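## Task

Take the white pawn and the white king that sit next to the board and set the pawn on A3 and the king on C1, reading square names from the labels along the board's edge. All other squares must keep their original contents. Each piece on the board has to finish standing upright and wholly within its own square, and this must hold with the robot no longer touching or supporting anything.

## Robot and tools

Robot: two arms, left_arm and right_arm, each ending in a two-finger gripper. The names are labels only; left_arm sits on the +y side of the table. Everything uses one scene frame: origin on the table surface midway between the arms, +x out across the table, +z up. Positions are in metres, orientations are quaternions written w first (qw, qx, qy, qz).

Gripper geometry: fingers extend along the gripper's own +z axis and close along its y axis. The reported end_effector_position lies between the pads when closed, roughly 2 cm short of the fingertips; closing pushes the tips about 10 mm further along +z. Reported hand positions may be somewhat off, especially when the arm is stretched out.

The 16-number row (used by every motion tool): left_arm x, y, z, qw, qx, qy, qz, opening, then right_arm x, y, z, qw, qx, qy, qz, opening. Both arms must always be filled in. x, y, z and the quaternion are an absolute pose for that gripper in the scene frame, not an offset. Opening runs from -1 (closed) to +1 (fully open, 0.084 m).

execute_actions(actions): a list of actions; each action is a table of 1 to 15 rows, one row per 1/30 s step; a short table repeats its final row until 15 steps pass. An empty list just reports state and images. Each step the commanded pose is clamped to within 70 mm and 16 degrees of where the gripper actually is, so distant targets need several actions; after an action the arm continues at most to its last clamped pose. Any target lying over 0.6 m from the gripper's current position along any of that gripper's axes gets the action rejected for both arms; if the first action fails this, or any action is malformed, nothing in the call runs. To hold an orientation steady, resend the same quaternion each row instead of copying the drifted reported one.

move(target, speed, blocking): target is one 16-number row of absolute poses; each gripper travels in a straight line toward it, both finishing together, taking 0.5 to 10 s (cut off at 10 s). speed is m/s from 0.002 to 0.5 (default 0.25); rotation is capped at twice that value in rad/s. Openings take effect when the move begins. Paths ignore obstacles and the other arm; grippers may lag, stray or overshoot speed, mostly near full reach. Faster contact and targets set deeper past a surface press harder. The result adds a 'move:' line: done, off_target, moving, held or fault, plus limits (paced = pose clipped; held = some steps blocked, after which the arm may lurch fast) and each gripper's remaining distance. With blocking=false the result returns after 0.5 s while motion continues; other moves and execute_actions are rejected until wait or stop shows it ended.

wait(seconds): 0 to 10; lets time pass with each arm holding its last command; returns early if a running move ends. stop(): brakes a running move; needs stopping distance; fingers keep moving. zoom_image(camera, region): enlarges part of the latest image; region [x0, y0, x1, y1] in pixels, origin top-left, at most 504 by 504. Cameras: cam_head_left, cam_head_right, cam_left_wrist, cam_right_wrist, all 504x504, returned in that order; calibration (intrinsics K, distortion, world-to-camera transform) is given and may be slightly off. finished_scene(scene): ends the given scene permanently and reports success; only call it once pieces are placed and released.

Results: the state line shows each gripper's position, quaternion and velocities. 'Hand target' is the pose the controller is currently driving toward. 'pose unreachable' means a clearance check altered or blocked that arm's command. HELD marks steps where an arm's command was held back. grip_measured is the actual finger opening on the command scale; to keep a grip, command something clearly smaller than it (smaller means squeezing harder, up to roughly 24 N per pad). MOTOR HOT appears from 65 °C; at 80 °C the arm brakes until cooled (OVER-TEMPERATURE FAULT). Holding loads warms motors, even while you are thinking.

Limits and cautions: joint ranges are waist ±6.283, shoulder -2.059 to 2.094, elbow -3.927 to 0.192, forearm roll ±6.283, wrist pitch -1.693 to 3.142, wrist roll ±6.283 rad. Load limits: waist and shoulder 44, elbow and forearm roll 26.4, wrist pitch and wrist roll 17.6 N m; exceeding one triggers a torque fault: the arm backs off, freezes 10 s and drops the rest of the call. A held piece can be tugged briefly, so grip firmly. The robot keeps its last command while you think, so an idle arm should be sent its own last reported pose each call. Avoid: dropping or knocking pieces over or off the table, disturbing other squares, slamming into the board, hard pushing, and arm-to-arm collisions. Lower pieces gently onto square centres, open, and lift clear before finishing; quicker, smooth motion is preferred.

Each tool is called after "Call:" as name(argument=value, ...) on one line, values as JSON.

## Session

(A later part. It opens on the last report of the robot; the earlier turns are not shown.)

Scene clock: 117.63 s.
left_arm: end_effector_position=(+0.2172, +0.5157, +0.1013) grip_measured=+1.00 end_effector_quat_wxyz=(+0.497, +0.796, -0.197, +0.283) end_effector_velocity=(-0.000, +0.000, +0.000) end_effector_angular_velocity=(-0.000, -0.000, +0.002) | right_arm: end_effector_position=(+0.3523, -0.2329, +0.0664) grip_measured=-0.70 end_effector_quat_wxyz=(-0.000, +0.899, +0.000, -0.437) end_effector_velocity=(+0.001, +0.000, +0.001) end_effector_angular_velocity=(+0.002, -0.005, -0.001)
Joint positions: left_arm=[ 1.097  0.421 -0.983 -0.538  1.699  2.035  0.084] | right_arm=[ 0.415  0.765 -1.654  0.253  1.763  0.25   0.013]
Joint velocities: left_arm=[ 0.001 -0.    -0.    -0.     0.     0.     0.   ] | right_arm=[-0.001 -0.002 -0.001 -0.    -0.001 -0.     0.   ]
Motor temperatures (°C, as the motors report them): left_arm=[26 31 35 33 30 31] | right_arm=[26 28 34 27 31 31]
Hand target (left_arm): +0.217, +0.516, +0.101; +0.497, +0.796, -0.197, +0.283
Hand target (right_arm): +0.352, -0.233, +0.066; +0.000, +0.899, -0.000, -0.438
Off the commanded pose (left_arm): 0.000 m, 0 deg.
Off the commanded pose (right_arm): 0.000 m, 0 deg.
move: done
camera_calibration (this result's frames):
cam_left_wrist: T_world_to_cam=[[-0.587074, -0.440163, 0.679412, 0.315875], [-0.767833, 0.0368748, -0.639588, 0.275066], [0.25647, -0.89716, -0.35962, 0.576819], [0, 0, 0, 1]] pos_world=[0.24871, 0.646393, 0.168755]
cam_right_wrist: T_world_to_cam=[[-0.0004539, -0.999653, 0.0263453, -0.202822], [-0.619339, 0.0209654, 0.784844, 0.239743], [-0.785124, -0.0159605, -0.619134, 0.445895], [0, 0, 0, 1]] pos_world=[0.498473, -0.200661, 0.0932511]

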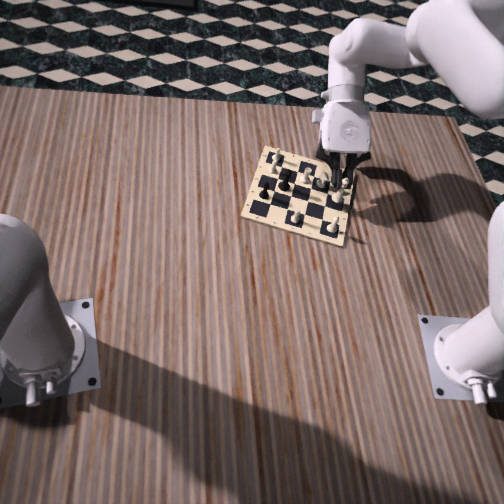

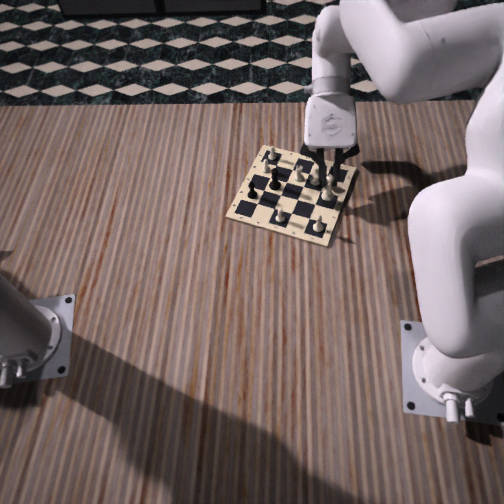

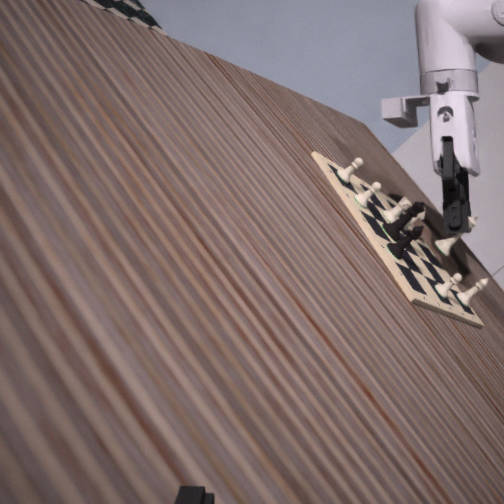

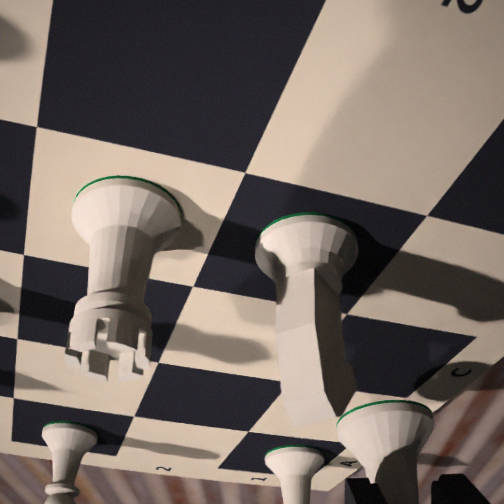

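Call:
move(target=[0.2172,0.5157,0.1013,0.497,0.796,-0.197,0.283,1,0.346,-0.247,0.07,-0.219,0.779,-0.45,-0.379,-1])

Call:
move(target=[0.2172,0.5157,0.1013,0.497,0.796,-0.197,0.283,1,0.346,-0.247,0.052,-0.219,0.779,-0.45,-0.379,-1], speed=0.03)

Call:
zoom_image(camera="cam_head_left", region=[230, 125, 390, 265])

Scene clock: 130.00 s.
left_arm: end_effector_position=(+0.2172, +0.5157, +0.1013) grip_measured=+1.00 end_effector_quat_wxyz=(+0.497, +0.796, -0.197, +0.283) end_effector_velocity=(+0.000, -0.000, +0.000) end_effector_angular_velocity=(-0.001, +0.000, +0.000) | right_arm: end_effector_position=(+0.3464, -0.2473, +0.0702) grip_measured=-0.70 end_effector_quat_wxyz=(-0.218, +0.778, -0.450, -0.379) end_effector_velocity=(-0.000, -0.000, -0.001) end_effector_angular_velocity=(-0.001, +0.000, -0.004)
Joint positions: left_arm=[ 1.097  0.421 -0.983 -0.538  1.699  2.035  0.084] | right_arm=[ 0.144  0.363 -0.967  0.824  1.264  0.56   0.013]
Joint velocities: left_arm=[-0.    -0.     0.001 -0.     0.    -0.     0.   ] | right_arm=[-0.001 -0.001  0.004  0.002 -0.003  0.     0.   ]
Motor temperatures (°C, as the motors report them): left_arm=[26 31 35 33 30 31] | right_arm=[26 28 34 27 31 31]
Hand target (left_arm): +0.217, +0.516, +0.101; +0.497, +0.796, -0.197, +0.283
Hand target (right_arm): +0.346, -0.247, +0.070; -0.219, +0.778, -0.450, -0.379
Off the commanded pose (left_arm): 0.000 m, 0 deg.
Off the commanded pose (right_arm): 0.001 m, 0 deg.
move: done
camera_calibration (this result's frames):
cam_left_wrist: T_world_to_cam=[[-0.587074, -0.440163, 0.679412, 0.315875], [-0.767833, 0.0368749, -0.639588, 0.275066], [0.25647, -0.89716, -0.35962, 0.576819], [0, 0, 0, 1]] pos_world=[0.24871, 0.646393, 0.168756]
cam_right_wrist: T_world_to_cam=[[-0.866128, -0.499042, 0.0279233, 0.206238], [-0.289935, 0.547142, 0.785222, 0.249397], [-0.407137, 0.672006, -0.618585, 0.482575], [0, 0, 0, 1]] pos_world=[0.447412, -0.357828, 0.0969225]

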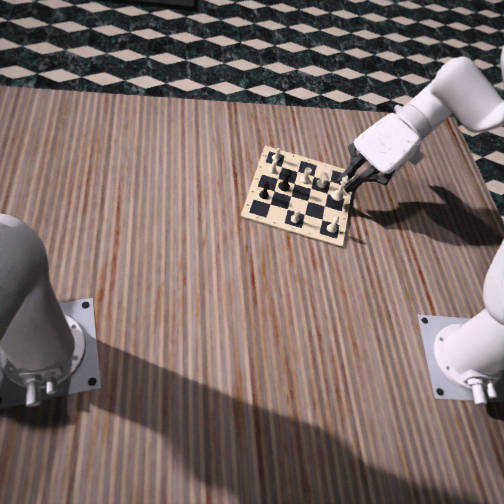

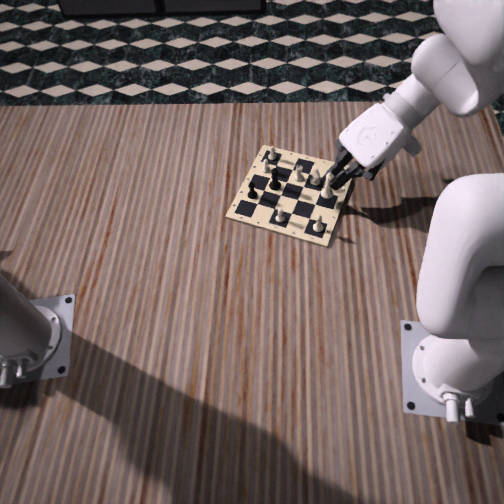

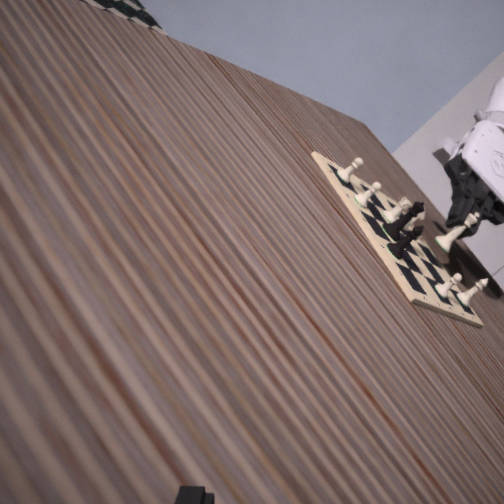

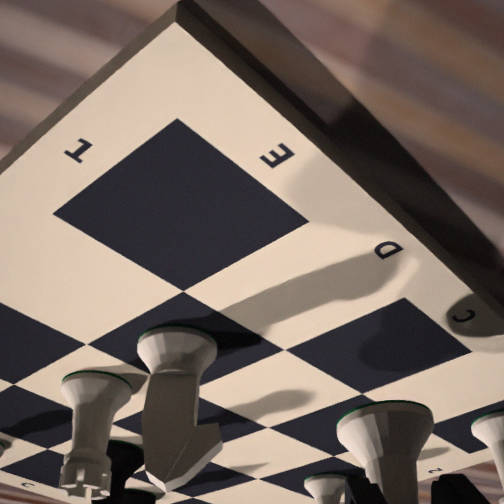

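Scene clock: 130.87 s.
left_arm: end_effector_position=(+0.2172, +0.5157, +0.1013) grip_measured=+1.00 end_effector_quat_wxyz=(+0.497, +0.796, -0.197, +0.283) end_effector_velocity=(+0.000, +0.000, +0.000) end_effector_angular_velocity=(+0.002, -0.000, -0.001) | right_arm: end_effector_position=(+0.3461, -0.2470, +0.0521) grip_measured=-0.70 end_effector_quat_wxyz=(-0.219, +0.779, -0.450, -0.379) end_effector_velocity=(+0.002, +0.000, +0.001) end_effector_angular_velocity=(+0.001, -0.004, -0.001)
Joint positions: left_arm=[ 1.097  0.421 -0.983 -0.538  1.699  2.035  0.084] | right_arm=[ 0.149  0.407 -0.97   0.837  1.233  0.528  0.013]
Joint velocities: left_arm=[-0.001  0.    -0.002  0.     0.    -0.     0.   ] | right_arm=[-0.    -0.002 -0.002  0.001  0.    -0.     0.   ]
Motor temperatures (°C, as the motors report them): left_arm=[26 31 35 33 30 31] | right_arm=[26 28 34 27 31 31]
Hand target (left_arm): +0.217, +0.516, +0.101; +0.497, +0.796, -0.197, +0.283
Hand target (right_arm): +0.346, -0.247, +0.052; -0.219, +0.779, -0.450, -0.379
Off the commanded pose (left_arm): 0.000 m, 0 deg.
Off the commanded pose (right_arm): 0.000 m, 0 deg.
move: done
camera_calibration (this result's frames):
cam_left_wrist: T_world_to_cam=[[-0.587074, -0.440163, 0.679412, 0.315875], [-0.767833, 0.0368748, -0.639588, 0.275066], [0.25647, -0.89716, -0.35962, 0.576819], [0, 0, 0, 1]] pos_world=[0.24871, 0.646393, 0.168756]
cam_right_wrist: T_world_to_cam=[[-0.866162, -0.499069, 0.0263223, 0.206709], [-0.291313, 0.546983, 0.784823, 0.263833], [-0.406079, 0.672116, -0.619161, 0.470725], [0, 0, 0, 1]] pos_world=[0.447052, -0.357532, 0.0789511]

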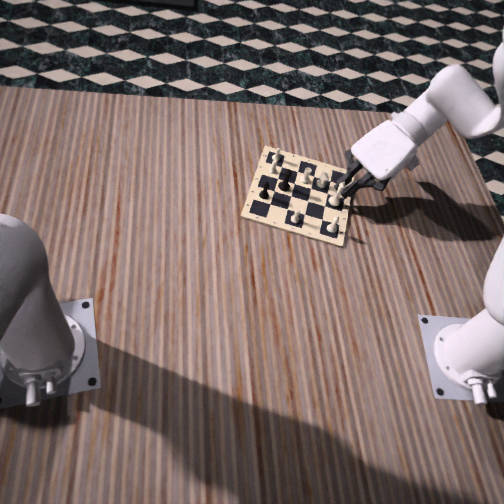

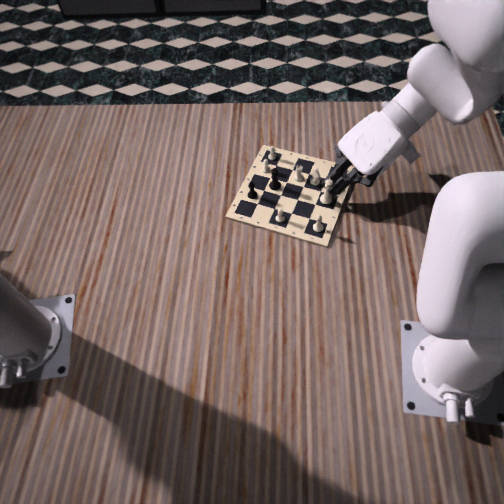

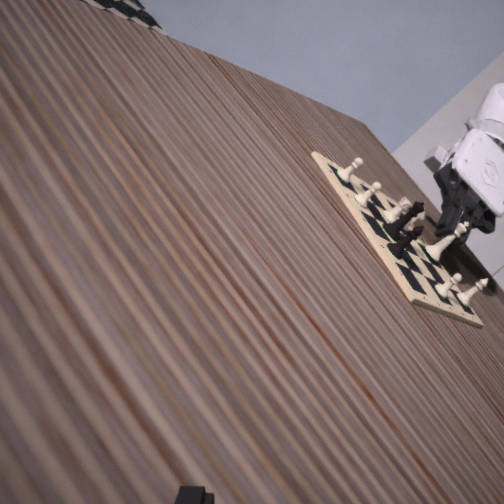

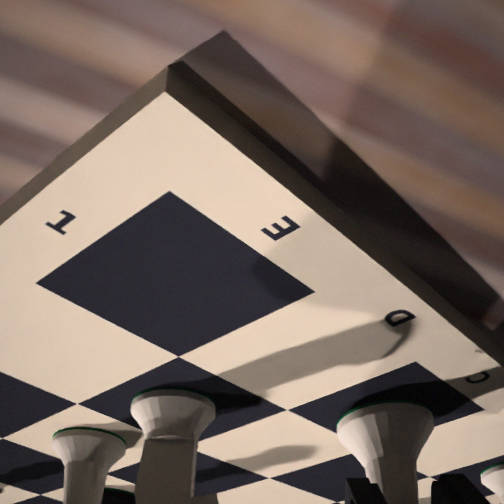

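Region (230, 125, 390, 265) of cam_head_left's 504x504 image, scaled by 3.150, with more detail than that image has; it fills the top 441 rows of this view, and the rest is white.

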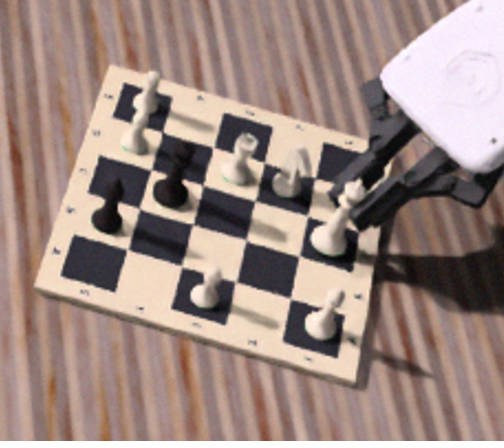

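Call:
move(target=[0.2172,0.5157,0.1013,0.497,0.796,-0.197,0.283,1,0.346,-0.25,0.049,-0.219,0.779,-0.45,-0.379,-1], speed=0.02)

Call:
move(target=[0.2172,0.5157,0.1013,0.497,0.796,-0.197,0.283,1,0.346,-0.25,0.049,-0.219,0.779,-0.45,-0.379,-0.4])

Call:
move(target=[0.2172,0.5157,0.1013,0.497,0.796,-0.197,0.283,1,0.366,-0.285,0.11,-0.219,0.779,-0.45,-0.379,-0.4])

Call:
zoom_image(camera="cam_head_left", region=[230, 125, 390, 265])

Scene clock: 142.60 s.
left_arm: end_effector_position=(+0.2172, +0.5157, +0.1013) grip_measured=+1.00 end_effector_quat_wxyz=(+0.497, +0.796, -0.197, +0.283) end_effector_velocity=(-0.000, -0.001, -0.000) end_effector_angular_velocity=(-0.002, -0.000, +0.001) | right_arm: end_effector_position=(+0.3463, -0.2498, +0.0496) grip_measured=-0.70 end_effector_quat_wxyz=(-0.219, +0.779, -0.449, -0.379) end_effector_velocity=(-0.000, -0.000, -0.001) end_effector_angular_velocity=(-0.001, +0.000, -0.001)
Joint positions: left_arm=[ 1.097  0.421 -0.983 -0.538  1.699  2.035  0.084] | right_arm=[ 0.143  0.414 -0.972  0.835  1.233  0.521  0.013]
Joint velocities: left_arm=[ 0.     0.     0.002 -0.001  0.     0.     0.   ] | right_arm=[-0.001  0.001  0.001 -0.    -0.001 -0.    -0.   ]
Motor temperatures (°C, as the motors report them): left_arm=[26 31 35 33 30 31] | right_arm=[26 28 33 27 30 31]
Hand target (left_arm): +0.217, +0.516, +0.101; +0.497, +0.796, -0.197, +0.283
Hand target (right_arm): +0.346, -0.250, +0.049; -0.219, +0.779, -0.450, -0.379
Off the commanded pose (left_arm): 0.000 m, 0 deg.
Off the commanded pose (right_arm): 0.001 m, 0 deg.
move: done
camera_calibration (this result's frames):
cam_left_wrist: T_world_to_cam=[[-0.587074, -0.440163, 0.679412, 0.315875], [-0.767833, 0.036875, -0.639588, 0.275066], [0.25647, -0.89716, -0.35962, 0.576819], [0, 0, 0, 1]] pos_world=[0.24871, 0.646393, 0.168756]
cam_right_wrist: T_world_to_cam=[[-0.866061, -0.499293, 0.0254109, 0.20555], [-0.291861, 0.546215, 0.785153, 0.267331], [-0.405901, 0.672574, -0.61878, 0.471157], [0, 0, 0, 1]] pos_world=[0.447286, -0.360278, 0.0764234]

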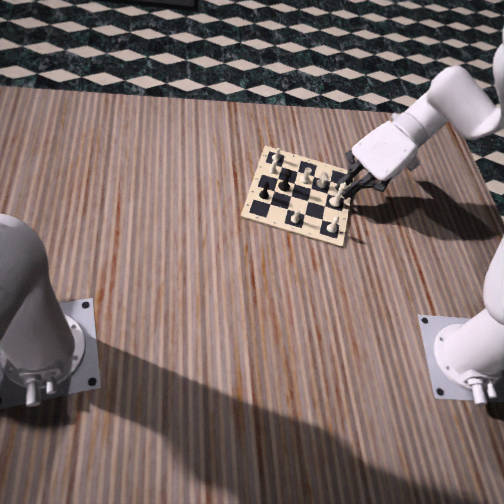

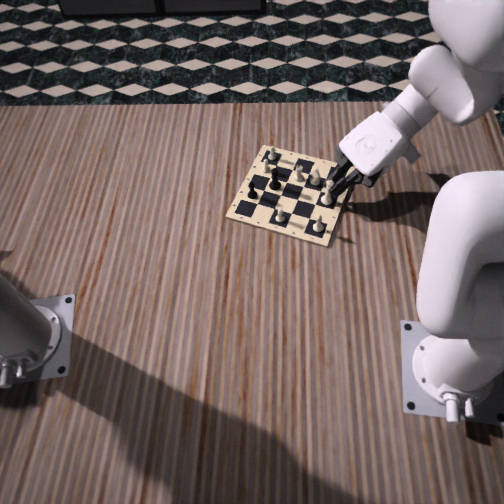

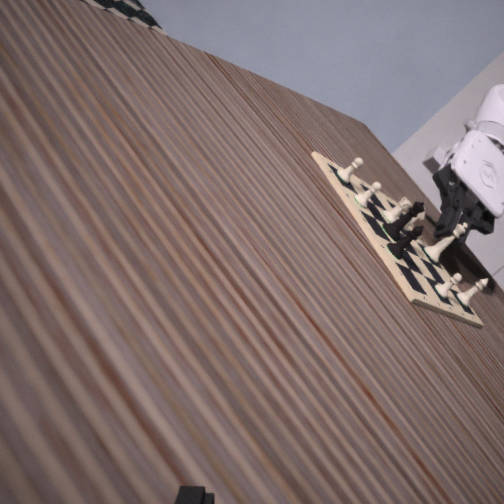

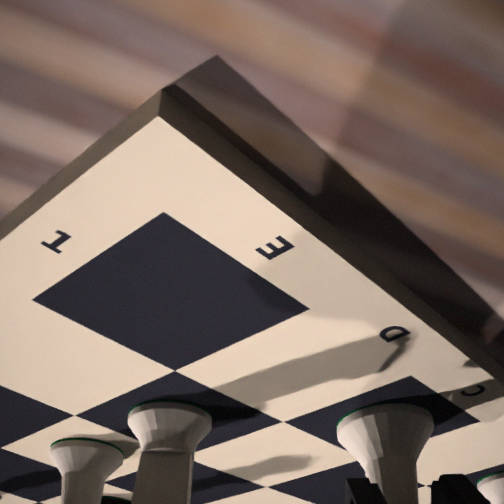

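Scene clock: 143.30 s.
left_arm: end_effector_position=(+0.2172, +0.5157, +0.1013) grip_measured=+1.00 end_effector_quat_wxyz=(+0.497, +0.796, -0.197, +0.283) end_effector_velocity=(-0.000, +0.001, +0.000) end_effector_angular_velocity=(+0.002, -0.001, +0.001) | right_arm: end_effector_position=(+0.3460, -0.2500, +0.0490) grip_measured=-0.42 end_effector_quat_wxyz=(-0.219, +0.779, -0.450, -0.379) end_effector_velocity=(+0.000, +0.000, +0.000) end_effector_angular_velocity=(+0.000, -0.001, +0.001)
Joint positions: left_arm=[ 1.097  0.421 -0.983 -0.538  1.699  2.035  0.084] | right_arm=[ 0.142  0.415 -0.972  0.834  1.232  0.521  0.026]
Joint velocities: left_arm=[ 0.002 -0.    -0.002  0.001  0.     0.001  0.   ] | right_arm=[ 0.     0.    -0.001 -0.     0.001 -0.     0.   ]
Motor temperatures (°C, as the motors report them): left_arm=[26 31 35 33 30 31] | right_arm=[26 28 33 27 30 31]
Hand target (left_arm): +0.217, +0.516, +0.101; +0.497, +0.796, -0.197, +0.283
Hand target (right_arm): +0.346, -0.250, +0.049; -0.219, +0.779, -0.450, -0.379
Off the commanded pose (left_arm): 0.000 m, 0 deg.
Off the commanded pose (right_arm): 0.000 m, 0 deg.
move: done
camera_calibration (this result's frames):
cam_left_wrist: T_world_to_cam=[[-0.587074, -0.440163, 0.679412, 0.315875], [-0.767833, 0.0368751, -0.639588, 0.275066], [0.25647, -0.89716, -0.35962, 0.576819], [0, 0, 0, 1]] pos_world=[0.24871, 0.646393, 0.168756]
cam_right_wrist: T_world_to_cam=[[-0.866151, -0.499076, 0.0265439, 0.205212], [-0.291092, 0.54694, 0.784934, 0.267786], [-0.40626, 0.672145, -0.61901, 0.470848], [0, 0, 0, 1]] pos_world=[0.446982, -0.360524, 0.0758185]

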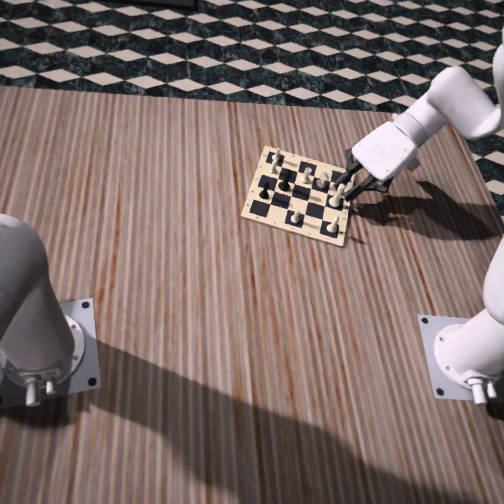

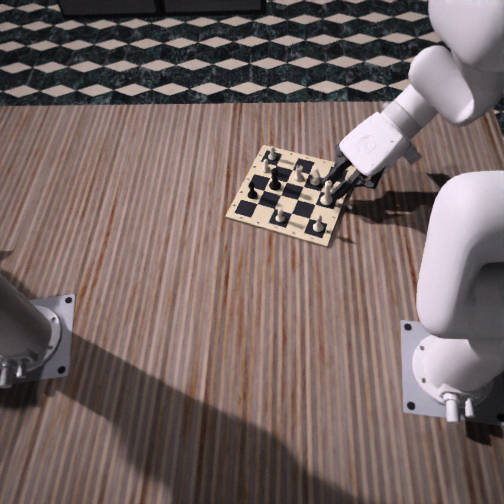

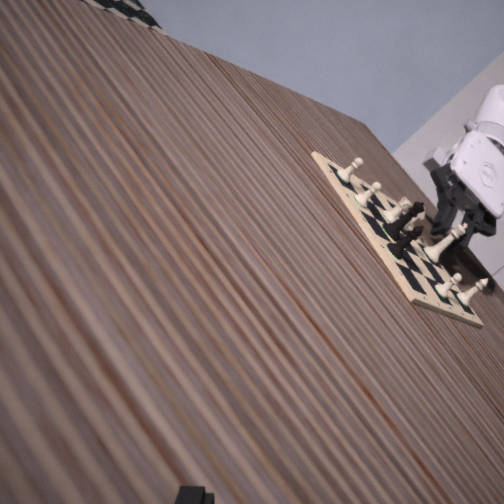

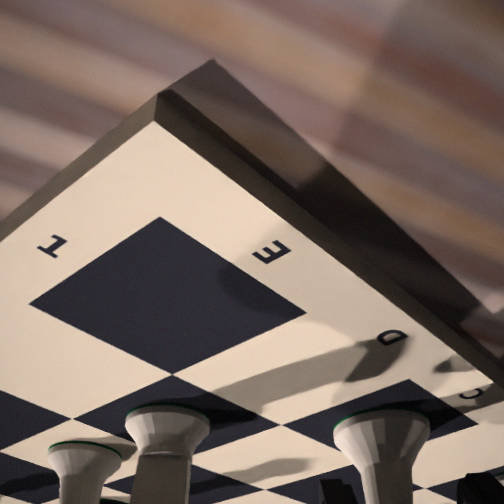

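Scene clock: 144.10 s.
left_arm: end_effector_position=(+0.2172, +0.5157, +0.1013) grip_measured=+1.00 end_effector_quat_wxyz=(+0.497, +0.796, -0.197, +0.283) end_effector_velocity=(+0.000, +0.000, -0.000) end_effector_angular_velocity=(+0.000, -0.000, +0.001) | right_arm: end_effector_position=(+0.3655, -0.2847, +0.1096) grip_measured=-0.42 end_effector_quat_wxyz=(-0.219, +0.778, -0.450, -0.380) end_effector_velocity=(+0.004, -0.001, +0.004) end_effector_angular_velocity=(-0.000, -0.012, -0.001)
Joint positions: left_arm=[ 1.097  0.421 -0.983 -0.538  1.699  2.035  0.084] | right_arm=[ 0.049  0.327 -1.051  0.738  1.391  0.602  0.026]
Joint velocities: left_arm=[ 0.    -0.     0.    -0.001 -0.001  0.     0.   ] | right_arm=[-0.002 -0.005 -0.008 -0.     0.001  0.     0.   ]
Motor temperatures (°C, as the motors report them): left_arm=[26 31 35 33 30 31] | right_arm=[26 28 33 27 30 31]
Hand target (left_arm): +0.217, +0.516, +0.101; +0.497, +0.796, -0.197, +0.283
Hand target (right_arm): +0.366, -0.285, +0.110; -0.219, +0.779, -0.450, -0.379
Off the commanded pose (left_arm): 0.000 m, 0 deg.
Off the commanded pose (right_arm): 0.001 m, 0 deg.
move: done
camera_calibration (this result's frames):
cam_left_wrist: T_world_to_cam=[[-0.587074, -0.440163, 0.679412, 0.315875], [-0.767833, 0.0368751, -0.639588, 0.275066], [0.256469, -0.89716, -0.35962, 0.576819], [0, 0, 0, 1]] pos_world=[0.24871, 0.646393, 0.168756]
cam_right_wrist: T_world_to_cam=[[-0.865867, -0.499517, 0.0275328, 0.202843], [-0.29022, 0.546374, 0.785651, 0.244359], [-0.407489, 0.672279, -0.618056, 0.540017], [0, 0, 0, 1]] pos_world=[0.466604, -0.39523, 0.136195]

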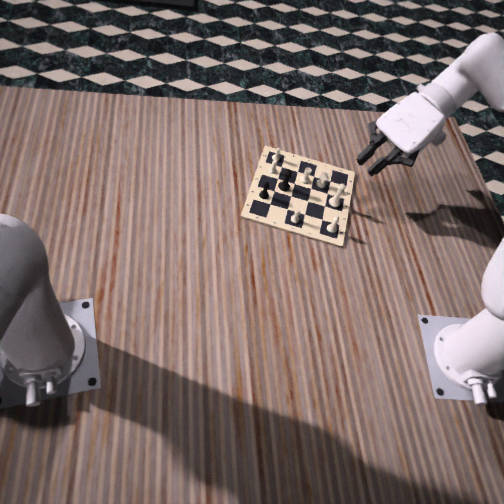

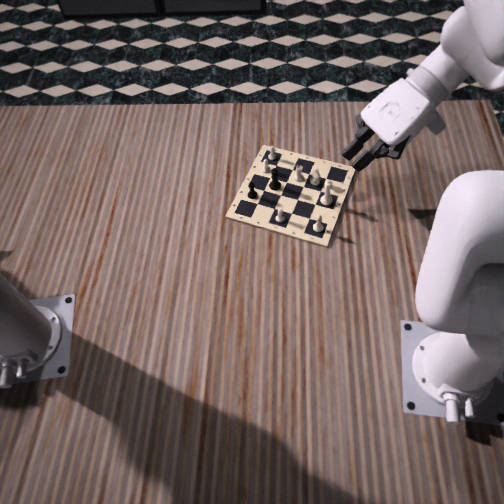

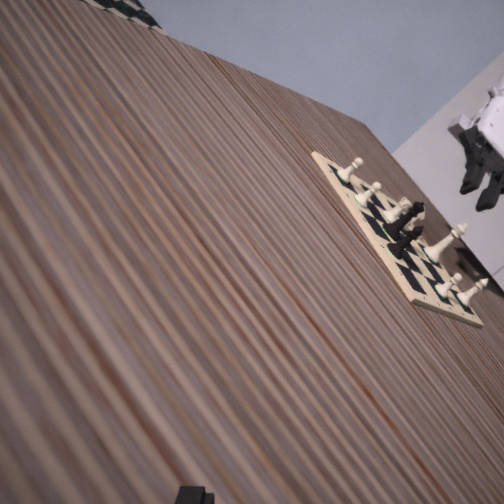

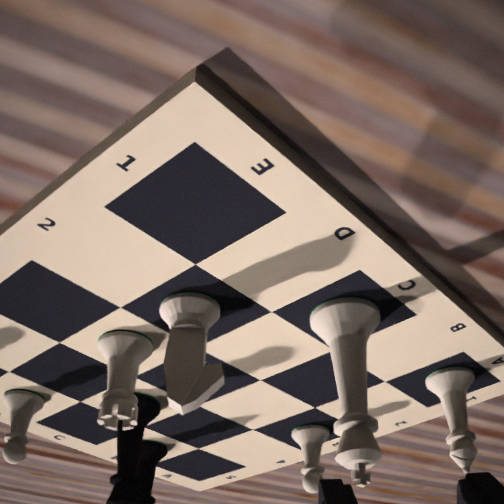

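Region (230, 125, 390, 265) of cam_head_left's 504x504 image, scaled by 3.150, with more detail than that image has; it fills the top 441 rows of this view, and the rest is white.

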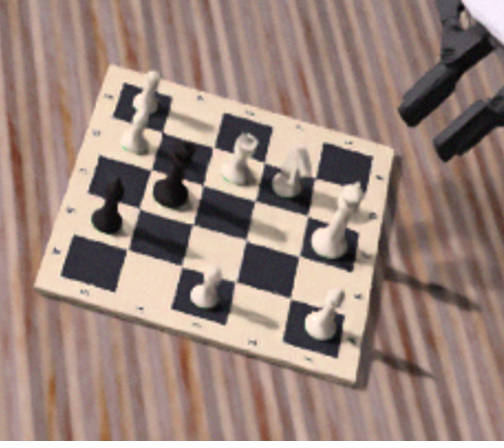

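Call:
finished_scene(scene=1)

The scene is finished: the task was done.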